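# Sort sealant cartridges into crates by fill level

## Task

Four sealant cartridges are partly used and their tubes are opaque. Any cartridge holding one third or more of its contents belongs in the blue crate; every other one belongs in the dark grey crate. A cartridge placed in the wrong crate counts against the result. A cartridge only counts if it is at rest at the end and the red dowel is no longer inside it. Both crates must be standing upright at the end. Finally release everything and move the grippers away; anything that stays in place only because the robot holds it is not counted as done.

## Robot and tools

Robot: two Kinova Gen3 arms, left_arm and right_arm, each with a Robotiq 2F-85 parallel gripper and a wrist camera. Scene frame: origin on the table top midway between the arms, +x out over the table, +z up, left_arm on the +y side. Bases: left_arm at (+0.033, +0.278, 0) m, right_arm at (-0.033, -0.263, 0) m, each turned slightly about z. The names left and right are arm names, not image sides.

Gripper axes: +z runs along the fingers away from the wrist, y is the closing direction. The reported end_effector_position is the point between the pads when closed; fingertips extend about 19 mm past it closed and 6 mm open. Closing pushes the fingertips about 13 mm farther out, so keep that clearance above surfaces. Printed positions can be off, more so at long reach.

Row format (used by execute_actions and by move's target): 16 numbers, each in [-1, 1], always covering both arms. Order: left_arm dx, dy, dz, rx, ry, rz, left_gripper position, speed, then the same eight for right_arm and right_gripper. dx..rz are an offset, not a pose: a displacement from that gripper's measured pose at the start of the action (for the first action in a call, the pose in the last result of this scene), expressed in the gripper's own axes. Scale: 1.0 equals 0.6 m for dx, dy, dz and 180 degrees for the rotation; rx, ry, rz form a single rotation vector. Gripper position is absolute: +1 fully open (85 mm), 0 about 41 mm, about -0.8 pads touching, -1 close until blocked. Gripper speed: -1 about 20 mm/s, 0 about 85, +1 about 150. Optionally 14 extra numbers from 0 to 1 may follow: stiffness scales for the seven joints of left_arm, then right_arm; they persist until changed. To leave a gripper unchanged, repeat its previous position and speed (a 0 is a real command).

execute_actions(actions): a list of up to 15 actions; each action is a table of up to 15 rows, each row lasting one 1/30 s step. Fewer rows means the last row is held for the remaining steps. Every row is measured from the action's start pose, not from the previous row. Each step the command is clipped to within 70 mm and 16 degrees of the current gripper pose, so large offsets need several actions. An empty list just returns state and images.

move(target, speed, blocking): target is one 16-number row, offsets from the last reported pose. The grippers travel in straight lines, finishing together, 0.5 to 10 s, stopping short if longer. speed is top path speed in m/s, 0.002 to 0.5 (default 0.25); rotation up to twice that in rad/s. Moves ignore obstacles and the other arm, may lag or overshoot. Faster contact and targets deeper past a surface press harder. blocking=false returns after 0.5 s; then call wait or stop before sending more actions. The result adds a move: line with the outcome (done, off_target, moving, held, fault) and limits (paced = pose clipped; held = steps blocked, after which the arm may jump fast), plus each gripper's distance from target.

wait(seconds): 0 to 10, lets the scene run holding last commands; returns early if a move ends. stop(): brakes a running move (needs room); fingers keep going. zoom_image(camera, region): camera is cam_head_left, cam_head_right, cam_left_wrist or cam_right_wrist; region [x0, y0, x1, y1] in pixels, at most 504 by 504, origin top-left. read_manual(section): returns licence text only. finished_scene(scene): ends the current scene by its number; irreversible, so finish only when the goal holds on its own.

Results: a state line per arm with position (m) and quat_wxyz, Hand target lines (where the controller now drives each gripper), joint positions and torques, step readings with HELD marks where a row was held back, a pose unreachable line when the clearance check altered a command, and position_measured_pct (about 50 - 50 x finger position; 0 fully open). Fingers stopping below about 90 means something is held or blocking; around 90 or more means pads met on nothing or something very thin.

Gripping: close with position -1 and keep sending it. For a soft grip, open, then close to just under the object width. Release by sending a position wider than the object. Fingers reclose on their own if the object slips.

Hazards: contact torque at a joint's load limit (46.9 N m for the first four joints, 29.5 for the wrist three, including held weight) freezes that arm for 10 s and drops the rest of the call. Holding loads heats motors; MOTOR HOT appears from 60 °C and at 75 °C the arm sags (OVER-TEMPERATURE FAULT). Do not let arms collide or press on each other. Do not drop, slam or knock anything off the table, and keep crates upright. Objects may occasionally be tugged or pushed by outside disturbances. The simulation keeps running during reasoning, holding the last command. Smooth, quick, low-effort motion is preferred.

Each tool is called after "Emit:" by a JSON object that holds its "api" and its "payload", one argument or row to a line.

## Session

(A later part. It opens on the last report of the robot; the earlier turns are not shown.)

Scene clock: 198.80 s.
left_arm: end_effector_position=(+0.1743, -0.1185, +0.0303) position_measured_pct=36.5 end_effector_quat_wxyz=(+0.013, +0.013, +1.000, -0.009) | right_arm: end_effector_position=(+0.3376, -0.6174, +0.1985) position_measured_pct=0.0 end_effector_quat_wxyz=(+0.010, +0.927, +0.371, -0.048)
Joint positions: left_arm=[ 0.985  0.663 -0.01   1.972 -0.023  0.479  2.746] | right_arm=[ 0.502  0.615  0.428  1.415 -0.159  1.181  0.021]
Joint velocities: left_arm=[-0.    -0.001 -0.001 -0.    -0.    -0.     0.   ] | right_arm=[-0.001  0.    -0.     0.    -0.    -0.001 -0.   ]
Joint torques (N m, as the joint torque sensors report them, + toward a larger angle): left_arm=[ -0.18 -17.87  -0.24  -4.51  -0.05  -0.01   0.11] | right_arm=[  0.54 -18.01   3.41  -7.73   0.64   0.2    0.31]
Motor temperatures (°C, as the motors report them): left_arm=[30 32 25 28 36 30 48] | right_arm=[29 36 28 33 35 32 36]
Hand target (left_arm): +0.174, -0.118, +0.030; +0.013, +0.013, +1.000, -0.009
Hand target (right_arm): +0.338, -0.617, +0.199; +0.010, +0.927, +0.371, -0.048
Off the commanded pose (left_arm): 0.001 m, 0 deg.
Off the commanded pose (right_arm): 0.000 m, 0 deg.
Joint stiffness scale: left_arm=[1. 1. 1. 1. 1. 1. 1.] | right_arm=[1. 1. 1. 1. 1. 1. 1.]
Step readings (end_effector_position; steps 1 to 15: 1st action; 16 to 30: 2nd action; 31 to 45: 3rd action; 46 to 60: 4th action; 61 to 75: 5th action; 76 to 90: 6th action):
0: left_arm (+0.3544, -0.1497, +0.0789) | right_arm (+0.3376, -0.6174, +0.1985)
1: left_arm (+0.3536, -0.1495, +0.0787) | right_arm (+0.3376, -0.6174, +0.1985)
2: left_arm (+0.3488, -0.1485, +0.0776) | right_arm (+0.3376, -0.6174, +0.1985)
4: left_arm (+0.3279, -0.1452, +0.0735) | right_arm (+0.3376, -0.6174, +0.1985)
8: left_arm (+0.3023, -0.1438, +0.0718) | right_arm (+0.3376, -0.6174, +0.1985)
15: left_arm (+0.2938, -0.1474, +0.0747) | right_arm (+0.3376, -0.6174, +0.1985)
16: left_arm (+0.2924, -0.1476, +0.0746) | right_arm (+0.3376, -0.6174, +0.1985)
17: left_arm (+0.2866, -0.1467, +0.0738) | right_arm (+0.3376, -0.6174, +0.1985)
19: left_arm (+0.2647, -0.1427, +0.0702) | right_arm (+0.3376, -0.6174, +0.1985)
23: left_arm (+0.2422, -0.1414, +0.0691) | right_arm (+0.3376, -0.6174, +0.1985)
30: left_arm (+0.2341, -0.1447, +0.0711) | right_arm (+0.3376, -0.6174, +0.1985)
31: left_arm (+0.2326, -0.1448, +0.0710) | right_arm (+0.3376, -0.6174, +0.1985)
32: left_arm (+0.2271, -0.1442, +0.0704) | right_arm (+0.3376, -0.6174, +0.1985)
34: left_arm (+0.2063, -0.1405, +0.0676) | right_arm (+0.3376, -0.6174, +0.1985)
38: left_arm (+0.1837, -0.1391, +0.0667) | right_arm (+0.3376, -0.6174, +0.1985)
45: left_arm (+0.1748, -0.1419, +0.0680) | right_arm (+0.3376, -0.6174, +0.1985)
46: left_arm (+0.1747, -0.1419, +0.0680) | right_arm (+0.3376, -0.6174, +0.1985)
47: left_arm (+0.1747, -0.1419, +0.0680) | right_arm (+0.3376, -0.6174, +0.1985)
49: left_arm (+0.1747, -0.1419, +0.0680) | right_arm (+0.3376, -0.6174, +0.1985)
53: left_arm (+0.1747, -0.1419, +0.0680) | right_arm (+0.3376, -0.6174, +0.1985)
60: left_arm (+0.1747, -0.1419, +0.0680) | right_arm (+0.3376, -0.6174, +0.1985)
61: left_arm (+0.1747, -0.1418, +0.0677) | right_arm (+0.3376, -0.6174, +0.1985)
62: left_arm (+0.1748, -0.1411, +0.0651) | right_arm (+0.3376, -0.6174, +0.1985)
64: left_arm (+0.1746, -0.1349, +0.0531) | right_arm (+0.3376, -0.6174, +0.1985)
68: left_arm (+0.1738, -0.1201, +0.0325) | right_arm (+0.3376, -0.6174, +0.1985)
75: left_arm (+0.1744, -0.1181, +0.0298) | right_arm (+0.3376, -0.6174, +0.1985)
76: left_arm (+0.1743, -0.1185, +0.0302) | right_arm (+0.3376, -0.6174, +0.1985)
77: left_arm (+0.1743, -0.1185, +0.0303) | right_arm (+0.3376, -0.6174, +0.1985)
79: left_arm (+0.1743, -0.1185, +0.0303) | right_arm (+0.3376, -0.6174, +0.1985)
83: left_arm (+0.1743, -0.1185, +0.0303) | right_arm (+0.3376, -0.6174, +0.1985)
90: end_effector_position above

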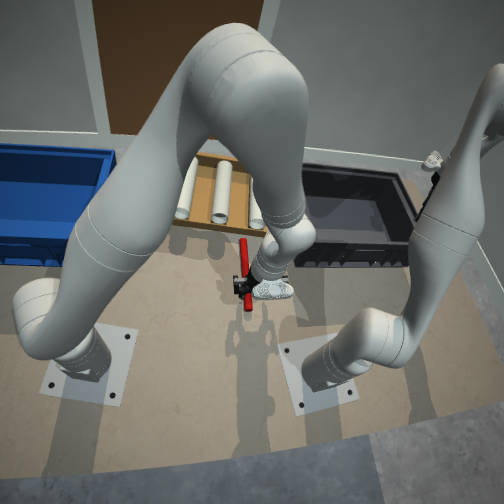

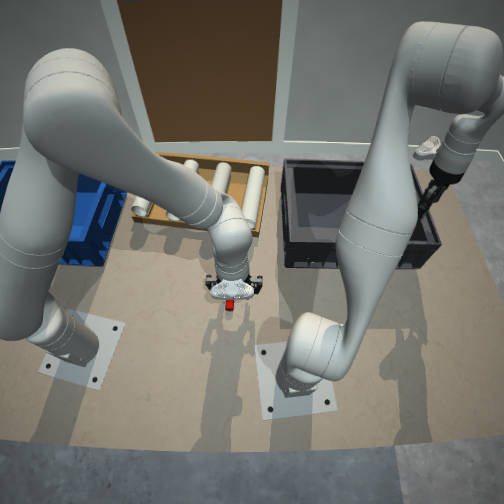

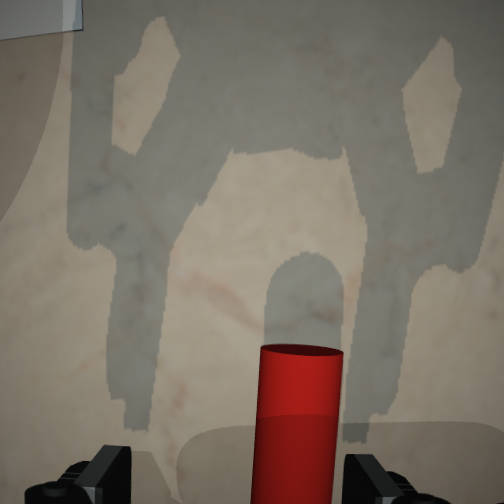

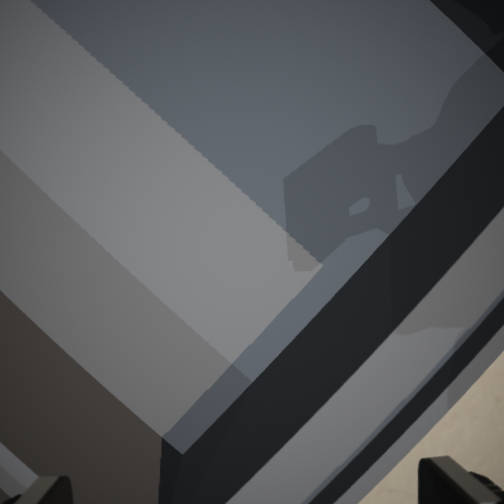

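Emit:
{"api": "execute_actions", "payload": {
  "actions": [
    [[0,0,-0.1,0,0,0,1,0,0,0,0,0,0,0,1,0]]
  ]
}}

Emit:
{"api": "move", "payload": {
  "target": [-0.552,0.125,-0.17,0,0,0.025,1,0,0,0,0,0,0,0,1,0],
  "speed": 0.35
}}

Scene clock: 207.97 s.
left_arm: end_effector_position=(+0.1738, -0.1154, +0.0868) position_measured_pct=0.0 end_effector_quat_wxyz=(+0.013, +0.012, +1.000, -0.007) | right_arm: end_effector_position=(+0.3376, -0.6174, +0.1985) position_measured_pct=0.0 end_effector_quat_wxyz=(+0.010, +0.927, +0.371, -0.048)
Joint positions: left_arm=[ 0.985  0.54  -0.01   1.939 -0.023  0.64   2.746] | right_arm=[ 0.502  0.615  0.428  1.415 -0.159  1.181  0.021]
Joint velocities: left_arm=[ 0.    -0.029 -0.    -0.004 -0.     0.007 -0.   ] | right_arm=[-0.    -0.     0.     0.002 -0.001  0.001 -0.   ]
Joint torques (N m, as the joint torque sensors report them, + toward a larger angle): left_arm=[ -0.14 -17.05  -0.21  -5.78  -0.2   -0.14   0.16] | right_arm=[  0.38 -18.13   2.82  -7.57   0.02  -0.08   0.02]
Motor temperatures (°C, as the motors report them): left_arm=[30 32 25 28 36 30 48] | right_arm=[29 36 28 33 35 32 36]
Hand target (left_arm): +0.173, -0.117, +0.090; +0.013, +0.013, +1.000, -0.009
Hand target (right_arm): +0.338, -0.617, +0.199; +0.010, +0.927, +0.371, -0.048
Off the commanded pose (left_arm): 0.004 m, 0 deg.
Off the commanded pose (right_arm): 0.000 m, 0 deg.
Joint stiffness scale: left_arm=[1. 1. 1. 1. 1. 1. 1.] | right_arm=[1. 1. 1. 1. 1. 1. 1.]
Step readings (end_effector_position):
0: left_arm (+0.1743, -0.1185, +0.0303) | right_arm (+0.3376, -0.6174, +0.1985)
1: left_arm (+0.1742, -0.1182, +0.0308) | right_arm (+0.3376, -0.6174, +0.1985)
2: left_arm (+0.1735, -0.1162, +0.0341) | right_arm (+0.3376, -0.6174, +0.1985)
4: left_arm (+0.1716, -0.1108, +0.0494) | right_arm (+0.3376, -0.6174, +0.1985)
8: left_arm (+0.1720, -0.1111, +0.0758) | right_arm (+0.3376, -0.6174, +0.1985)
15: end_effector_position above

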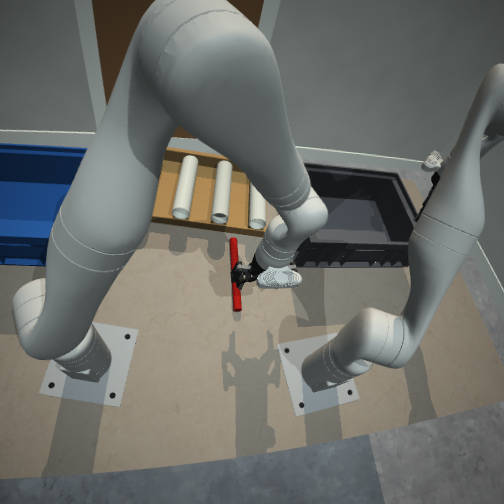

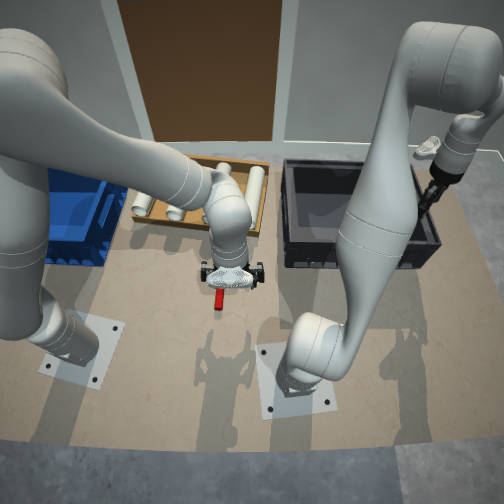

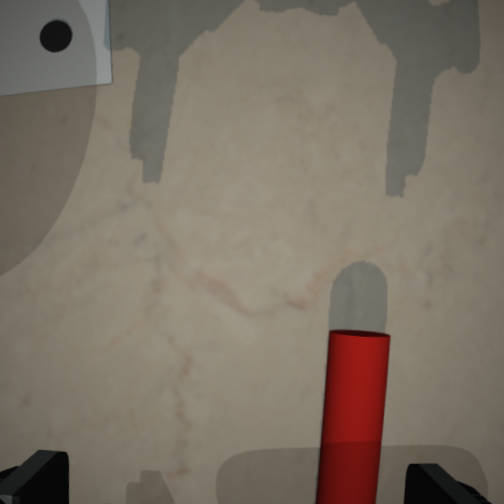

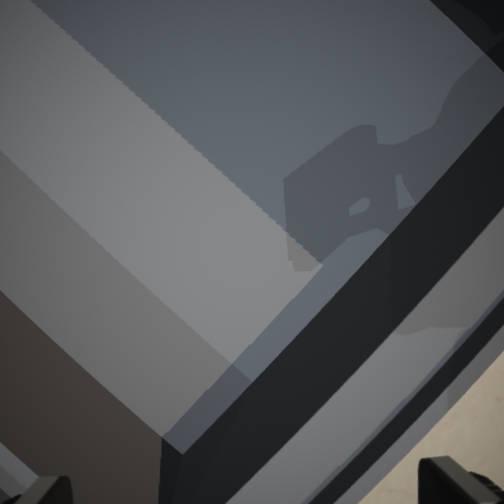

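Scene clock: 209.70 s.
left_arm: end_effector_position=(+0.5052, -0.0465, +0.1982) position_measured_pct=0.0 end_effector_quat_wxyz=(+0.018, +0.050, +0.999, -0.005) | right_arm: end_effector_position=(+0.3376, -0.6174, +0.1985) position_measured_pct=0.0 end_effector_quat_wxyz=(+0.010, +0.927, +0.371, -0.048)
Joint positions: left_arm=[ 0.382  0.678 -0.044  1.227  0.02   1.201  2.017] | right_arm=[ 0.502  0.615  0.428  1.415 -0.159  1.181  0.021]
Joint velocities: left_arm=[-0.003  0.004  0.003 -0.001  0.    -0.001 -0.   ] | right_arm=[-0.    -0.001  0.    -0.     0.001 -0.    -0.001]
Joint torques (N m, as the joint torque sensors report them, + toward a larger angle): left_arm=[ -0.33 -22.27  -0.47  -8.92  -0.1    0.03   0.21] | right_arm=[  0.61 -18.42   2.6   -7.8    0.22   0.2    0.3 ]
Motor temperatures (°C, as the motors report them): left_arm=[30 32 25 28 36 30 48] | right_arm=[29 36 28 33 35 32 36]
Hand target (left_arm): +0.504, -0.048, +0.197; +0.014, +0.052, +0.999, -0.007
Hand target (right_arm): +0.338, -0.617, +0.199; +0.010, +0.927, +0.371, -0.048
Off the commanded pose (left_arm): 0.002 m, 1 deg.
Off the commanded pose (right_arm): 0.000 m, 0 deg.
Joint stiffness scale: left_arm=[1. 1. 1. 1. 1. 1. 1.] | right_arm=[1. 1. 1. 1. 1. 1. 1.]
move: done

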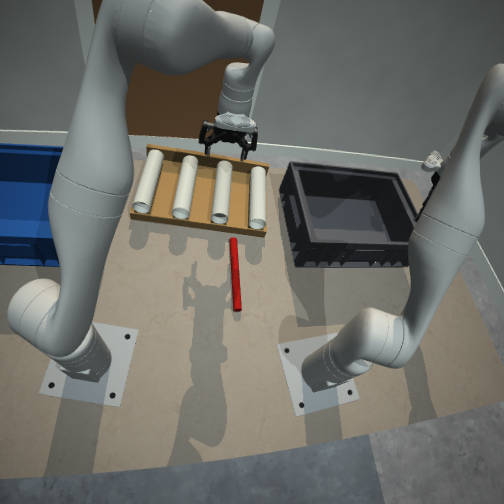

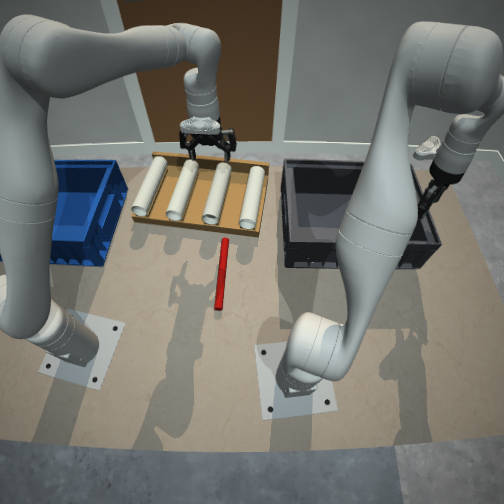

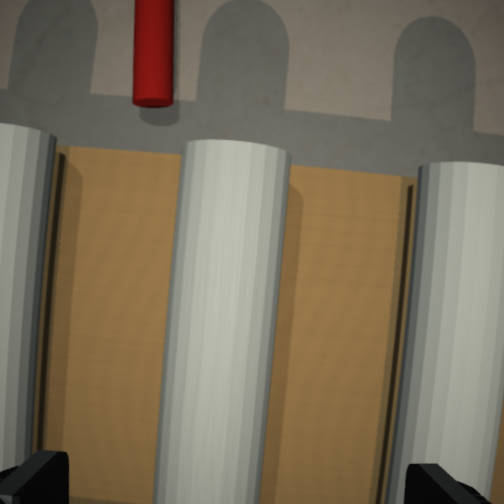

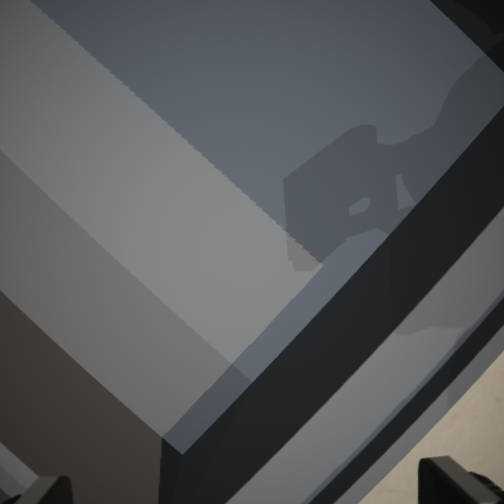

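Emit:
{"api": "move", "payload": {
  "target": [0,-0.012,0.222,0,0,0,1,0,0,0,0,0,0,0,1,0],
  "speed": 0.2
}}

Emit:
{"api": "execute_actions", "payload": {
  "actions": [
    [[0,0,0,0,0,0,-1,0.5,0,0,0,0,0,0,1,0]],
    [[0,0,0,0,0,0,-1,0.5,0,0,0,0,0,0,1,0]]
  ]
}}

Scene clock: 221.00 s.
left_arm: end_effector_position=(+0.5120, -0.0512, +0.0678) position_measured_pct=0.0 end_effector_quat_wxyz=(+0.020, +0.052, +0.998, -0.002) | right_arm: end_effector_position=(+0.3376, -0.6174, +0.1985) position_measured_pct=0.0 end_effector_quat_wxyz=(+0.010, +0.927, +0.371, -0.048)
Joint positions: left_arm=[ 0.388  0.846 -0.044  1.353  0.02   0.907  2.017] | right_arm=[ 0.502  0.615  0.428  1.415 -0.159  1.181  0.021]
Joint velocities: left_arm=[-0.001  0.003  0.    -0.     0.     0.     0.   ] | right_arm=[-0.001  0.     0.     0.001  0.    -0.    -0.   ]
Joint torques (N m, as the joint torque sensors report them, + toward a larger angle): left_arm=[ -0.24 -23.03  -0.39  -7.63  -0.23  -0.15   0.15] | right_arm=[  0.42 -18.4    2.69  -7.68   0.4    0.33   0.29]
Motor temperatures (°C, as the motors report them): left_arm=[30 32 25 28 36 30 48] | right_arm=[29 36 28 33 35 32 36]
Hand target (left_arm): +0.509, -0.055, +0.065; +0.018, +0.050, +0.999, -0.005
Hand target (right_arm): +0.338, -0.617, +0.199; +0.010, +0.927, +0.371, -0.048
Off the commanded pose (left_arm): 0.006 m, 1 deg.
Off the commanded pose (right_arm): 0.000 m, 0 deg.
Joint stiffness scale: left_arm=[1. 1. 1. 1. 1. 1. 1.] | right_arm=[1. 1. 1. 1. 1. 1. 1.]
move: off_target (left_arm)

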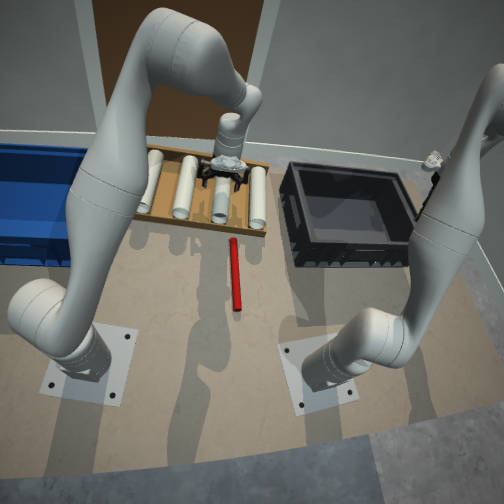

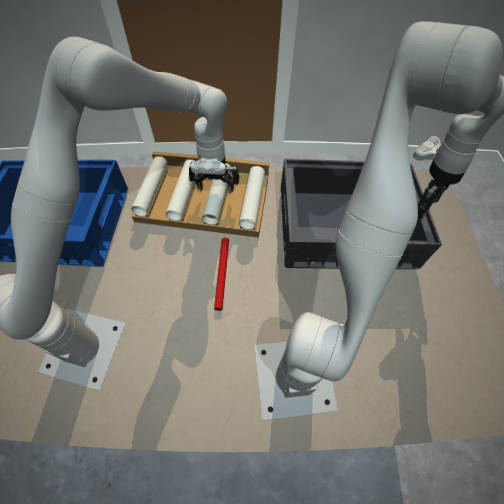

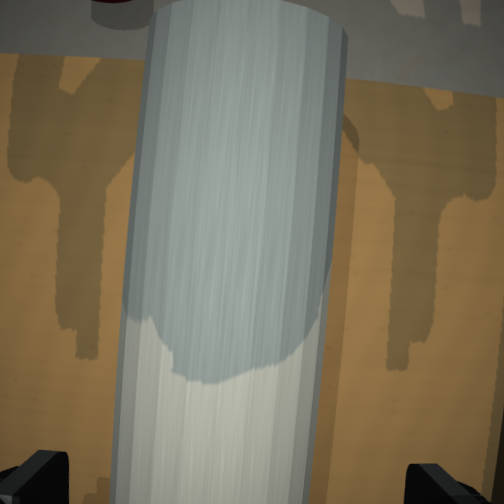

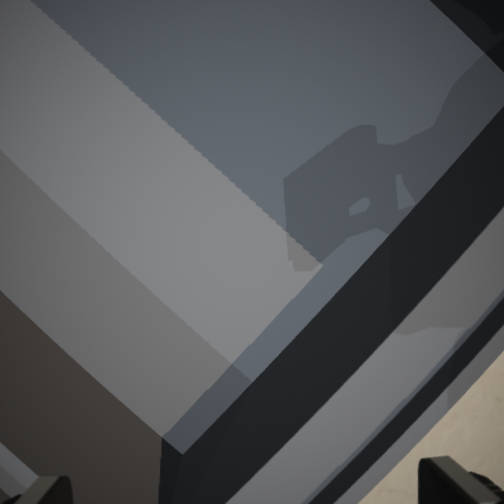

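Scene clock: 222.00 s.
left_arm: end_effector_position=(+0.5118, -0.0531, +0.0691) position_measured_pct=47.6 end_effector_quat_wxyz=(+0.021, +0.053, +0.998, -0.003) | right_arm: end_effector_position=(+0.3376, -0.6174, +0.1985) position_measured_pct=0.0 end_effector_quat_wxyz=(+0.010, +0.927, +0.371, -0.048)
Joint positions: left_arm=[ 0.389  0.844 -0.043  1.353  0.021  0.907  2.017] | right_arm=[ 0.502  0.615  0.428  1.415 -0.159  1.181  0.021]
Joint velocities: left_arm=[ 0.001 -0.001 -0.     0.    -0.     0.     0.   ] | right_arm=[ 0.     0.     0.    -0.     0.    -0.    -0.001]
Joint torques (N m, as the joint torque sensors report them, + toward a larger angle): left_arm=[ -1.99 -20.69  -2.51  -6.05  -0.92  -0.05   0.07] | right_arm=[  0.61 -18.86   2.95  -8.06   0.08   0.03   0.23]
Motor temperatures (°C, as the motors report them): left_arm=[30 32 25 28 36 30 48] | right_arm=[29 36 28 33 35 32 36]
Hand target (left_arm): +0.512, -0.053, +0.069; +0.021, +0.053, +0.998, -0.003
Hand target (right_arm): +0.338, -0.617, +0.199; +0.010, +0.927, +0.371, -0.048
Off the commanded pose (left_arm): 0.000 m, 0 deg.
Off the commanded pose (right_arm): 0.000 m, 0 deg.
Joint stiffness scale: left_arm=[1. 1. 1. 1. 1. 1. 1.] | right_arm=[1. 1. 1. 1. 1. 1. 1.]
Step readings (end_effector_position; steps 1 to 15: 1st action; 16 to 30: 2nd action):
0: left_arm (+0.5120, -0.0512, +0.0678) | right_arm (+0.3376, -0.6174, +0.1985)
1: left_arm (+0.5120, -0.0512, +0.0678) | right_arm (+0.3376, -0.6174, +0.1985)
2: left_arm (+0.5120, -0.0512, +0.0678) | right_arm (+0.3376, -0.6174, +0.1985)
4: left_arm (+0.5120, -0.0512, +0.0678) | right_arm (+0.3376, -0.6174, +0.1985)
8: left_arm (+0.5120, -0.0512, +0.0678) | right_arm (+0.3376, -0.6174, +0.1985)
15: left_arm (+0.5118, -0.0530, +0.0690) | right_arm (+0.3376, -0.6174, +0.1985)
16: left_arm (+0.5118, -0.0530, +0.0691) | right_arm (+0.3376, -0.6174, +0.1985)
17: left_arm (+0.5118, -0.0531, +0.0691) | right_arm (+0.3376, -0.6174, +0.1985)
19: left_arm (+0.5118, -0.0531, +0.0691) | right_arm (+0.3376, -0.6174, +0.1985)
23: left_arm (+0.5118, -0.0531, +0.0691) | right_arm (+0.3376, -0.6174, +0.1985)
30: end_effector_position above

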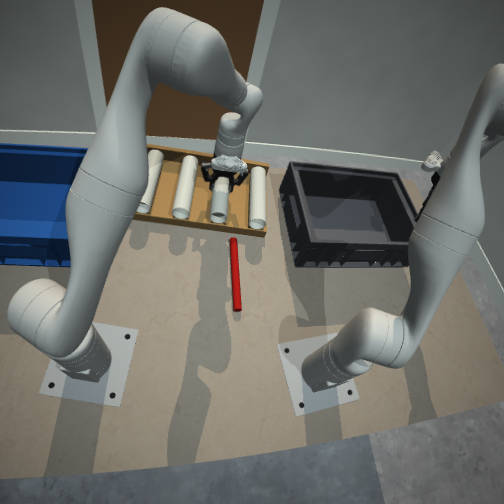

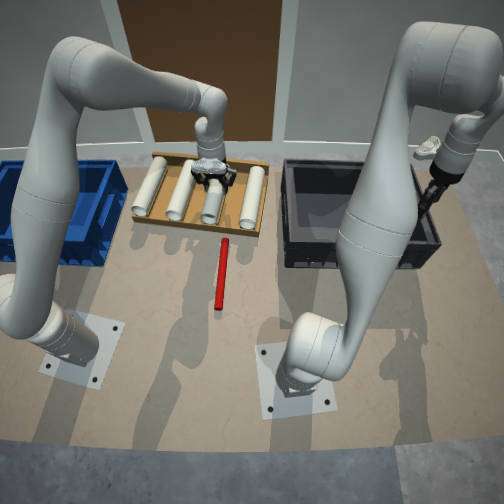

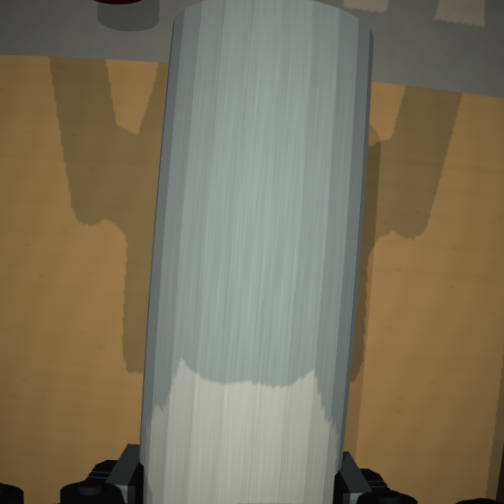

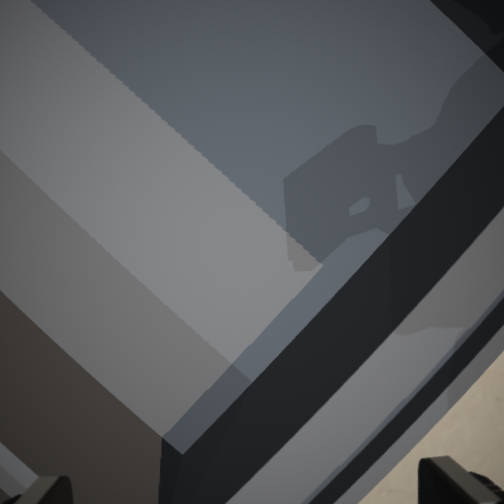

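Emit:
{"api": "move", "payload": {
  "target": [0,0,-0.285,0,0,0,-1,0.5,0,0,0,0,0,0,1,0],
  "speed": 0.3
}}

Emit:
{"api": "move", "payload": {
  "target": [0.215,0.765,0,0,0,0,-1,0.5,0,0,0,0,0,0,1,0],
  "speed": 0.4
}}

Scene clock: 230.27 s.
left_arm: end_effector_position=(+0.5032, -0.0545, +0.2370) position_measured_pct=47.6 end_effector_quat_wxyz=(+0.018, +0.056, +0.998, -0.007) | right_arm: end_effector_position=(+0.3376, -0.6174, +0.1985) position_measured_pct=0.0 end_effector_quat_wxyz=(+0.010, +0.927, +0.371, -0.048)
Joint positions: left_arm=[ 0.393  0.656 -0.043  1.139  0.021  1.309  2.018] | right_arm=[ 0.502  0.615  0.428  1.415 -0.159  1.181  0.021]
Joint velocities: left_arm=[ 0.001  0.002  0.    -0.002  0.     0.001 -0.   ] | right_arm=[ 0.001 -0.    -0.    -0.001  0.    -0.001  0.001]
Joint torques (N m, as the joint torque sensors report them, + toward a larger angle): left_arm=[ -0.06 -24.66  -0.69 -10.67  -0.19  -0.01   0.11] | right_arm=[  0.4  -17.73   2.96  -8.01   0.44   0.1    0.36]
Motor temperatures (°C, as the motors report them): left_arm=[30 32 25 28 36 30 48] | right_arm=[29 36 28 33 35 32 36]
Hand target (left_arm): +0.504, -0.052, +0.240; +0.021, +0.054, +0.998, -0.003
Hand target (right_arm): +0.338, -0.617, +0.199; +0.010, +0.927, +0.371, -0.048
Off the commanded pose (left_arm): 0.004 m, 1 deg.
Off the commanded pose (right_arm): 0.000 m, 0 deg.
Joint stiffness scale: left_arm=[1. 1. 1. 1. 1. 1. 1.] | right_arm=[1. 1. 1. 1. 1. 1. 1.]
move: off_target (left_arm)

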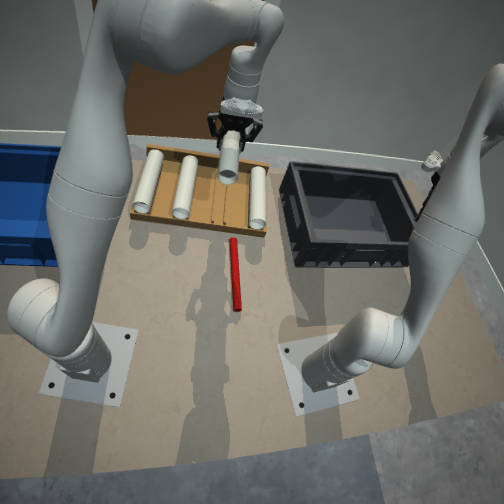

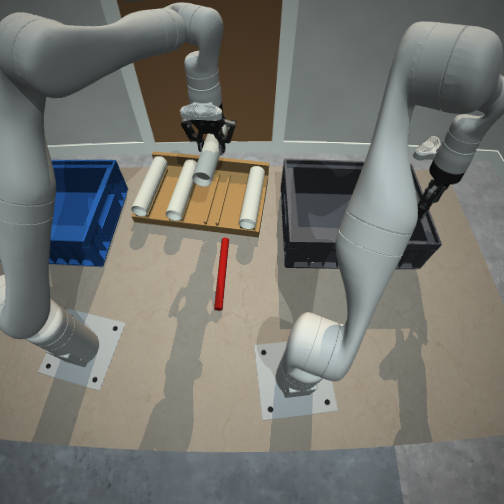

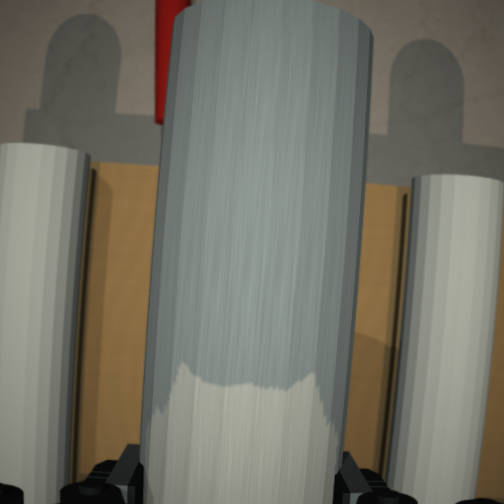

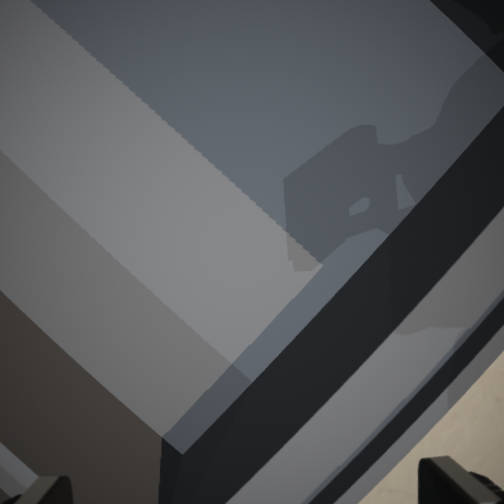

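Scene clock: 232.23 s.
left_arm: end_effector_position=(+0.4263, +0.4167, +0.2280) position_measured_pct=47.6 end_effector_quat_wxyz=(+0.020, +0.055, +0.998, -0.003) | right_arm: end_effector_position=(+0.3376, -0.6174, +0.1985) position_measured_pct=0.0 end_effector_quat_wxyz=(+0.010, +0.927, +0.371, -0.048)
Joint positions: left_arm=[-0.352  0.326 -0.356  1.739  0.157  1.07   0.902] | right_arm=[ 0.502  0.615  0.428  1.415 -0.159  1.181  0.021]
Joint velocities: left_arm=[-0.008  0.001 -0.     0.    -0.     0.    -0.001] | right_arm=[ 0.    -0.    -0.     0.     0.001 -0.003 -0.001]
Joint torques (N m, as the joint torque sensors report them, + toward a larger angle): left_arm=[ -0.14 -16.58  -1.39  -9.63  -0.14   0.1   -0.02] | right_arm=[ -0.09 -18.15   3.03  -7.85   0.44   0.4    0.14]
Motor temperatures (°C, as the motors report them): left_arm=[30 32 25 28 36 30 48] | right_arm=[29 36 28 33 35 32 36]
Hand target (left_arm): +0.427, +0.415, +0.227; +0.019, +0.055, +0.998, -0.007
Hand target (right_arm): +0.338, -0.617, +0.199; +0.010, +0.927, +0.371, -0.048
Off the commanded pose (left_arm): 0.001 m, 0 deg.
Off the commanded pose (right_arm): 0.000 m, 0 deg.
Joint stiffness scale: left_arm=[1. 1. 1. 1. 1. 1. 1.] | right_arm=[1. 1. 1. 1. 1. 1. 1.]
move: done

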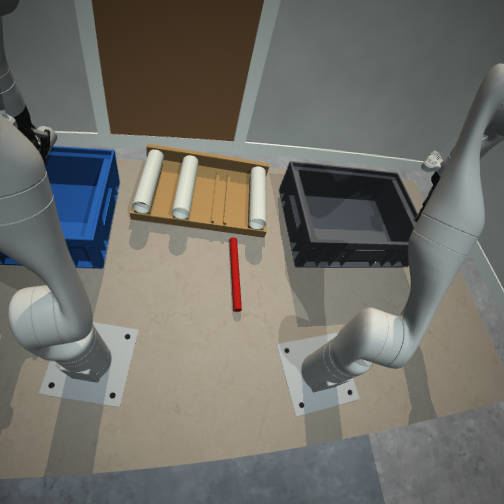

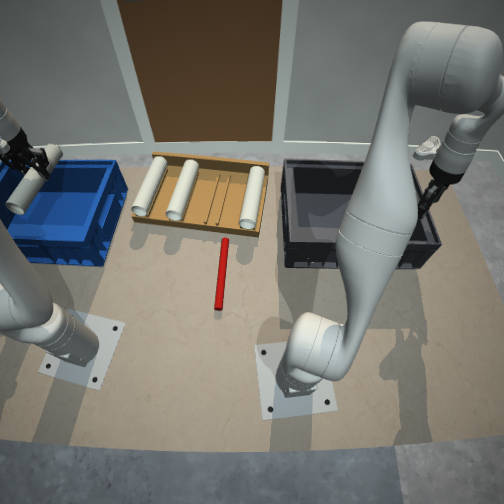

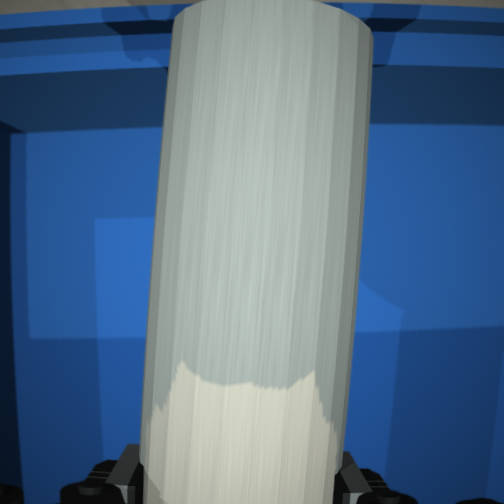

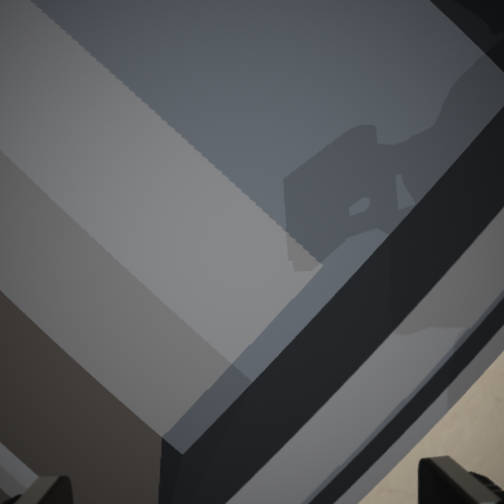

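Emit:
{"api": "move", "payload": {
  "target": [0,0,0.18,0,0,0,-1,0.5,0.715,-0.382,0,0,0,0.276,1,0],
  "speed": 0.35
}}

Emit:
{"api": "execute_actions", "payload": {
  "actions": [
    [[0,0,0,0,0,0,1,0.5,0,0,0,0,0,0,1,0]],
    [[0,0,-0.1,0,0,0,1,0.5,0,0,0,0,0,0,1,0]]
  ]
}}

Scene clock: 244.83 s.
left_arm: end_effector_position=(+0.4299, +0.4182, +0.1225) position_measured_pct=47.6 end_effector_quat_wxyz=(+0.019, +0.054, +0.998, -0.000) | right_arm: end_effector_position=(+0.4892, -0.1582, +0.1639) position_measured_pct=0.0 end_effector_quat_wxyz=(+0.028, +0.998, -0.051, -0.035)
Joint positions: left_arm=[-0.387  0.488 -0.319  1.894  0.243  0.762  0.824] | right_arm=[-0.378  0.733  0.392  1.308 -0.233  1.232 -1.749]
Joint velocities: left_arm=[-0.002  0.001  0.002 -0.     0.    -0.    -0.   ] | right_arm=[-0.003  0.006  0.    -0.002  0.002  0.002  0.001]
Joint torques (N m, as the joint torque sensors report them, + toward a larger angle): left_arm=[ -0.21 -18.21  -1.75  -7.84  -0.02  -0.29   0.24] | right_arm=[  0.51 -20.85   2.66  -6.49   0.58   0.48  -0.01]
Motor temperatures (°C, as the motors report them): left_arm=[30 32 25 28 36 30 48] | right_arm=[29 36 28 33 35 32 36]
Hand target (left_arm): +0.430, +0.416, +0.120; +0.019, +0.055, +0.998, -0.003
Hand target (right_arm): +0.488, -0.155, +0.163; +0.027, +0.998, -0.052, -0.038
Off the commanded pose (left_arm): 0.003 m, 0 deg.
Off the commanded pose (right_arm): 0.003 m, 0 deg.
Joint stiffness scale: left_arm=[1. 1. 1. 1. 1. 1. 1.] | right_arm=[1. 1. 1. 1. 1. 1. 1.]
move: done; limits=paced

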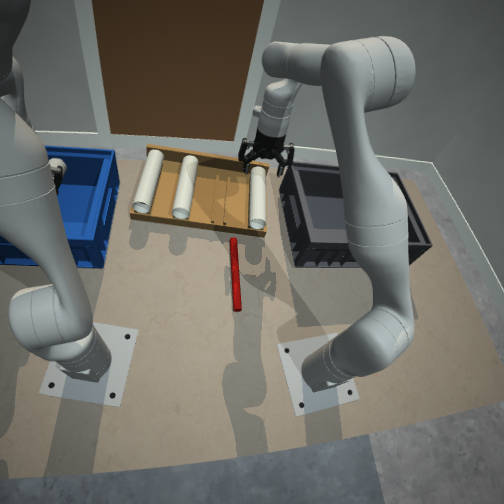

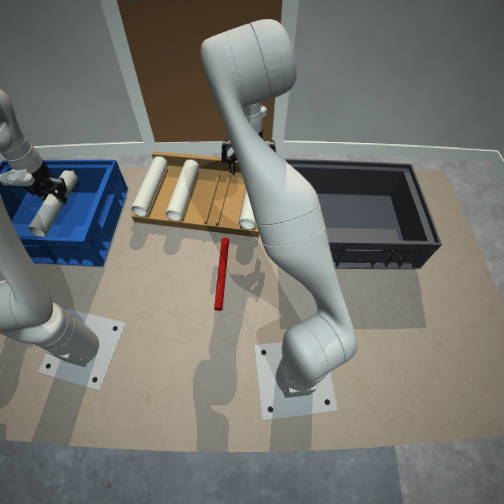

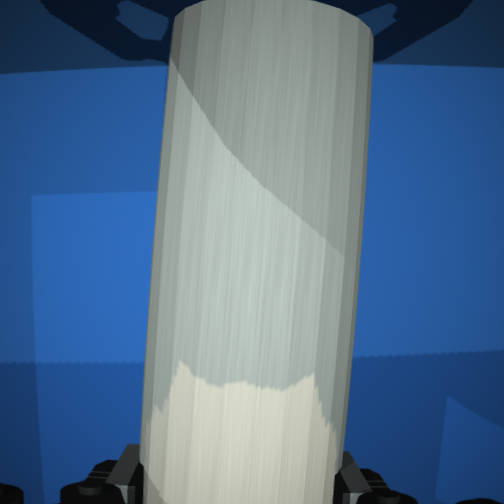

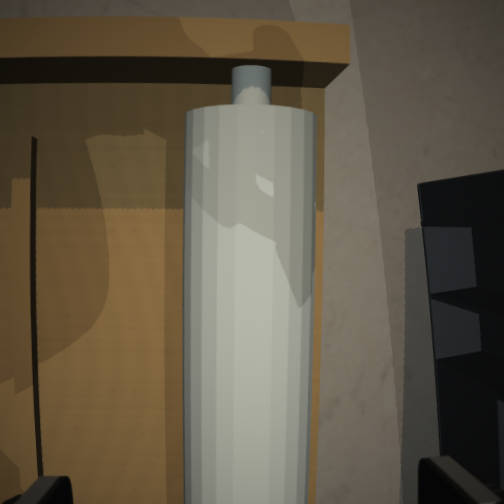

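Scene clock: 245.83 s.
left_arm: end_effector_position=(+0.4284, +0.4162, +0.1792) position_measured_pct=0.0 end_effector_quat_wxyz=(+0.019, +0.055, +0.998, -0.004) | right_arm: end_effector_position=(+0.4892, -0.1582, +0.1639) position_measured_pct=0.0 end_effector_quat_wxyz=(+0.028, +0.998, -0.051, -0.035)
Joint positions: left_arm=[-0.368  0.393 -0.339  1.819  0.192  0.929  0.871] | right_arm=[-0.378  0.733  0.392  1.308 -0.233  1.232 -1.749]
Joint velocities: left_arm=[ 0.006 -0.019 -0.    -0.007 -0.001  0.005  0.002] | right_arm=[ 0.     0.     0.    -0.     0.001  0.001 -0.002]
Joint torques (N m, as the joint torque sensors report them, + toward a larger angle): left_arm=[ -0.26 -14.92  -1.79  -7.59  -0.25  -0.04   0.1 ] | right_arm=[  0.43 -19.91   3.18  -8.04   0.06   0.34   0.02]
Motor temperatures (°C, as the motors report them): left_arm=[30 32 25 28 36 30 48] | right_arm=[29 36 28 33 35 32 36]
Hand target (left_arm): +0.428, +0.418, +0.182; +0.019, +0.054, +0.998, -0.001
Hand target (right_arm): +0.489, -0.158, +0.164; +0.028, +0.998, -0.051, -0.035
Off the commanded pose (left_arm): 0.004 m, 0 deg.
Off the commanded pose (right_arm): 0.000 m, 0 deg.
Joint stiffness scale: left_arm=[1. 1. 1. 1. 1. 1. 1.] | right_arm=[1. 1. 1. 1. 1. 1. 1.]
Step readings (end_effector_position; steps 1 to 15: 1st action; 16 to 30: 2nd action):
0: left_arm (+0.4299, +0.4182, +0.1225) | right_arm (+0.4892, -0.1582, +0.1639)
1: left_arm (+0.4299, +0.4182, +0.1225) | right_arm (+0.4892, -0.1582, +0.1639)
2: left_arm (+0.4299, +0.4182, +0.1225) | right_arm (+0.4892, -0.1582, +0.1639)
4: left_arm (+0.4299, +0.4182, +0.1225) | right_arm (+0.4892, -0.1582, +0.1639)
8: left_arm (+0.4299, +0.4182, +0.1225) | right_arm (+0.4892, -0.1582, +0.1639)
15: left_arm (+0.4299, +0.4182, +0.1225) | right_arm (+0.4892, -0.1582, +0.1639)
16: left_arm (+0.4298, +0.4180, +0.1230) | right_arm (+0.4892, -0.1582, +0.1639)
17: left_arm (+0.4285, +0.4170, +0.1263) | right_arm (+0.4892, -0.1582, +0.1639)
19: left_arm (+0.4242, +0.4162, +0.1419) | right_arm (+0.4892, -0.1582, +0.1639)
23: left_arm (+0.4245, +0.4169, +0.1694) | right_arm (+0.4892, -0.1582, +0.1639)
30: end_effector_position above

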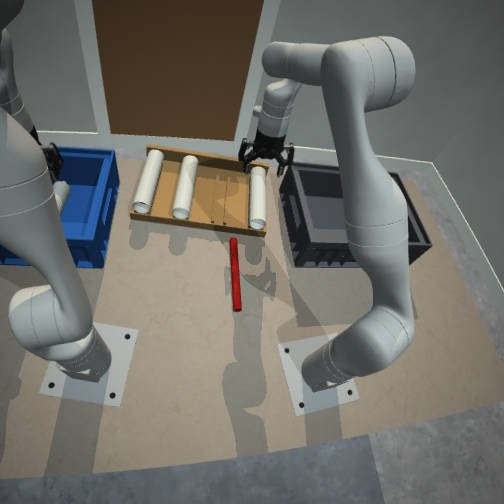

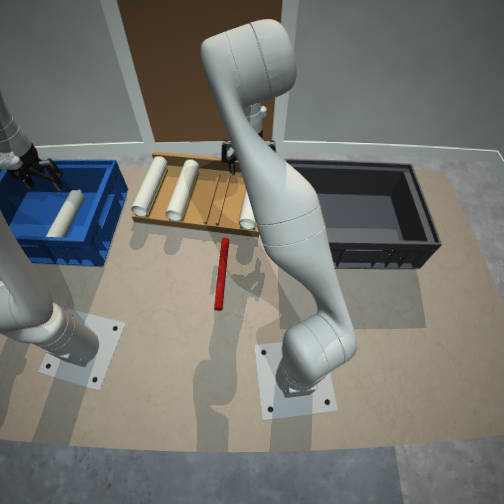

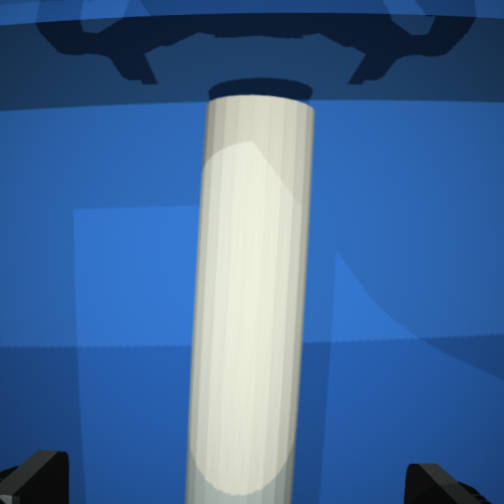

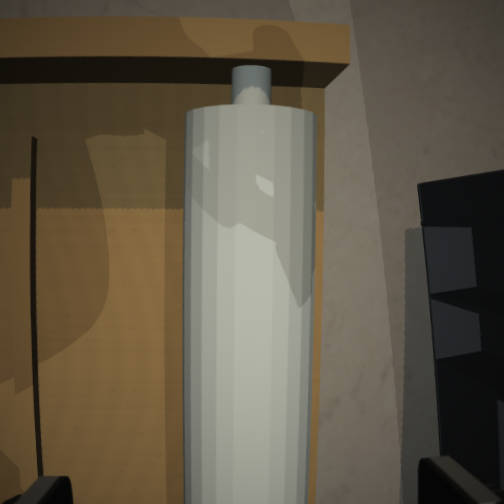

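Emit:
{"api": "move", "payload": {
  "target": [-0.21,-0.396,-0.035,0,0,0,1,0.5,0,0,0.16,0,0,0,1,0],
  "speed": 0.3
}}

Emit:
{"api": "execute_actions", "payload": {
  "actions": [
    [[0,0,0,0,0,0,1,0.5,0,0,0,0,0,0,-1,0.5]],
    [[0,0,0,0,0,0,1,0.5,0,0,0,0,0,0,-1,0.5]]
  ]
}}

Scene clock: 255.23 s.
left_arm: end_effector_position=(+0.5264, +0.1654, +0.2068) position_measured_pct=0.0 end_effector_quat_wxyz=(+0.021, +0.055, +0.998, -0.007) | right_arm: end_effector_position=(+0.4829, -0.1643, +0.0711) position_measured_pct=0.0 end_effector_quat_wxyz=(+0.030, +0.998, -0.052, -0.034)
Joint positions: left_arm=[ 0.09   0.52  -0.198  1.491  0.123  1.099  1.53 ] | right_arm=[-0.355  0.832  0.341  1.443 -0.25   0.994 -1.731]
Joint velocities: left_arm=[ 0.006  0.005 -0.001 -0.001 -0.     0.002  0.   ] | right_arm=[ 0.002 -0.001 -0.002 -0.    -0.001 -0.001 -0.001]
Joint torques (N m, as the joint torque sensors report them, + toward a larger angle): left_arm=[ -0.4  -18.64  -1.16  -8.26   0.02  -0.08   0.14] | right_arm=[  0.39 -20.62   2.75  -6.95   0.56   0.43   0.22]
Motor temperatures (°C, as the motors report them): left_arm=[30 32 25 28 36 30 48] | right_arm=[29 36 28 33 35 32 36]
Hand target (left_arm): +0.526, +0.167, +0.206; +0.018, +0.055, +0.998, -0.004
Hand target (right_arm): +0.482, -0.163, +0.068; +0.028, +0.998, -0.051, -0.035
Off the commanded pose (left_arm): 0.001 m, 0 deg.
Off the commanded pose (right_arm): 0.003 m, 0 deg.
Joint stiffness scale: left_arm=[1. 1. 1. 1. 1. 1. 1.] | right_arm=[1. 1. 1. 1. 1. 1. 1.]
move: done

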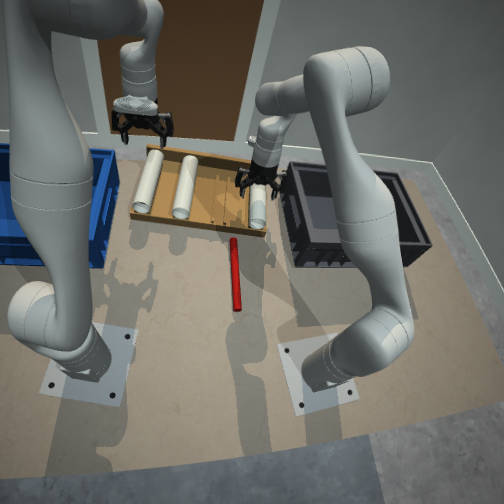

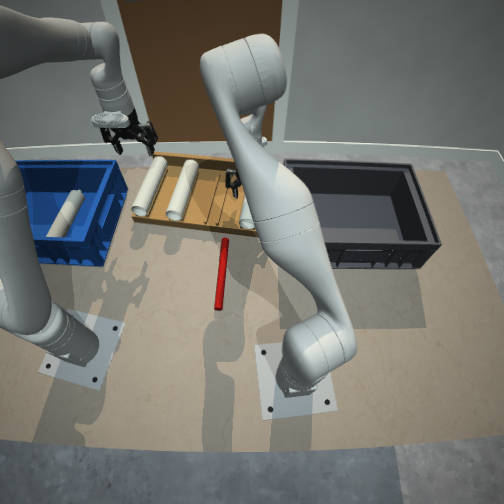

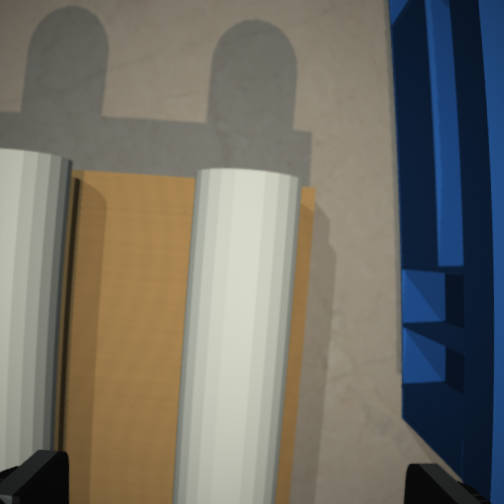

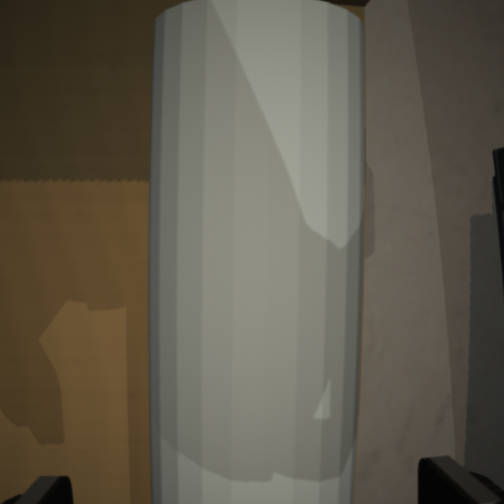

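Scene clock: 256.23 s.
left_arm: end_effector_position=(+0.5264, +0.1654, +0.2068) position_measured_pct=0.0 end_effector_quat_wxyz=(+0.021, +0.055, +0.998, -0.007) | right_arm: end_effector_position=(+0.4831, -0.1645, +0.0719) position_measured_pct=46.4 end_effector_quat_wxyz=(+0.030, +0.998, -0.052, -0.033)
Joint positions: left_arm=[ 0.09   0.52  -0.198  1.491  0.123  1.099  1.53 ] | right_arm=[-0.355  0.83   0.341  1.443 -0.25   0.994 -1.731]
Joint velocities: left_arm=[ 0.001 -0.001  0.     0.     0.     0.    -0.   ] | right_arm=[-0.    -0.001 -0.     0.     0.    -0.002 -0.001]
Joint torques (N m, as the joint torque sensors report them, + toward a larger angle): left_arm=[ -0.46 -19.15  -0.97  -8.59  -0.03  -0.04   0.08] | right_arm=[ -1.23 -18.8    0.58  -7.05  -0.45  -0.42   0.12]
Motor temperatures (°C, as the motors report them): left_arm=[30 32 25 28 36 30 48] | right_arm=[29 36 28 33 35 32 36]
Hand target (left_arm): +0.526, +0.165, +0.207; +0.021, +0.055, +0.998, -0.007
Hand target (right_arm): +0.483, -0.164, +0.072; +0.030, +0.998, -0.052, -0.034
Off the commanded pose (left_arm): 0.000 m, 0 deg.
Off the commanded pose (right_arm): 0.000 m, 0 deg.
Joint stiffness scale: left_arm=[1. 1. 1. 1. 1. 1. 1.] | right_arm=[1. 1. 1. 1. 1. 1. 1.]
Step readings (end_effector_position; steps 1 to 15: 1st action; 16 to 30: 2nd action):
0: left_arm (+0.5264, +0.1654, +0.2068) | right_arm (+0.4829, -0.1643, +0.0711)
1: left_arm (+0.5264, +0.1654, +0.2068) | right_arm (+0.4829, -0.1643, +0.0711)
2: left_arm (+0.5264, +0.1654, +0.2068) | right_arm (+0.4829, -0.1643, +0.0711)
4: left_arm (+0.5264, +0.1654, +0.2068) | right_arm (+0.4829, -0.1643, +0.0711)
8: left_arm (+0.5264, +0.1654, +0.2068) | right_arm (+0.4829, -0.1643, +0.0711)
15: left_arm (+0.5264, +0.1654, +0.2068) | right_arm (+0.4831, -0.1644, +0.0718)
16: left_arm (+0.5264, +0.1654, +0.2068) | right_arm (+0.4831, -0.1644, +0.0719)
17: left_arm (+0.5264, +0.1654, +0.2068) | right_arm (+0.4831, -0.1645, +0.0719)
19: left_arm (+0.5264, +0.1654, +0.2068) | right_arm (+0.4831, -0.1645, +0.0719)
23: left_arm (+0.5264, +0.1654, +0.2068) | right_arm (+0.4831, -0.1645, +0.0719)
30: end_effector_position above

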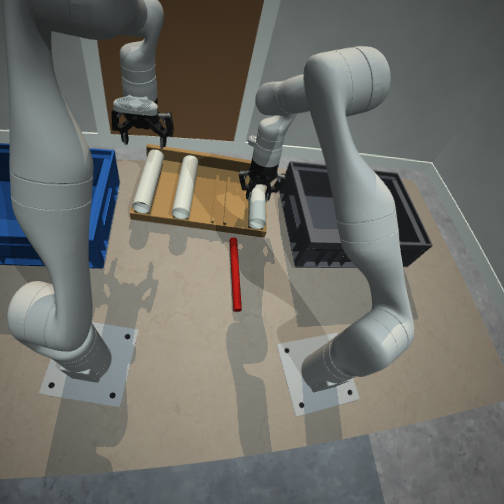

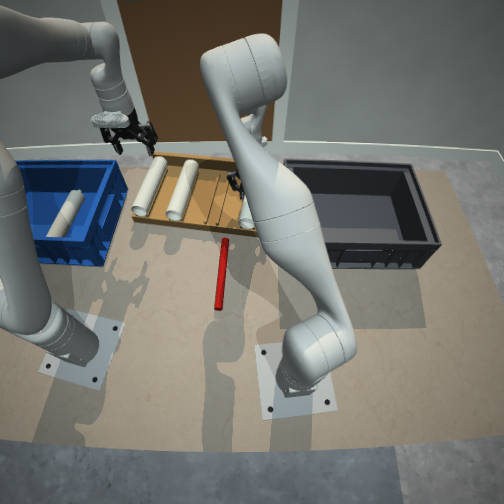

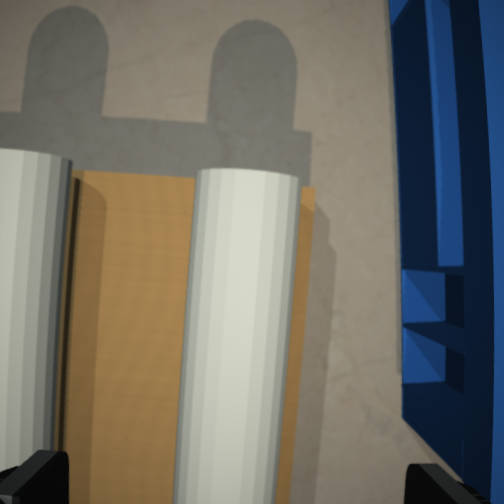

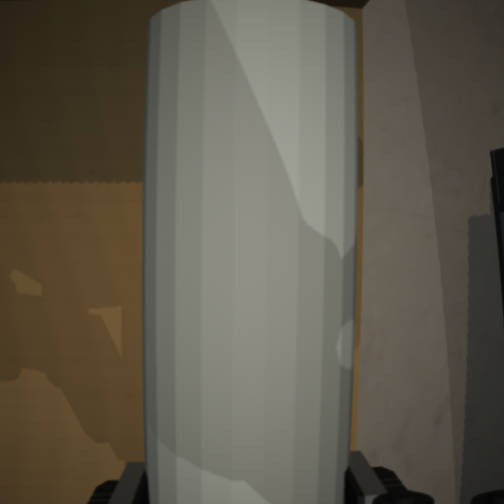

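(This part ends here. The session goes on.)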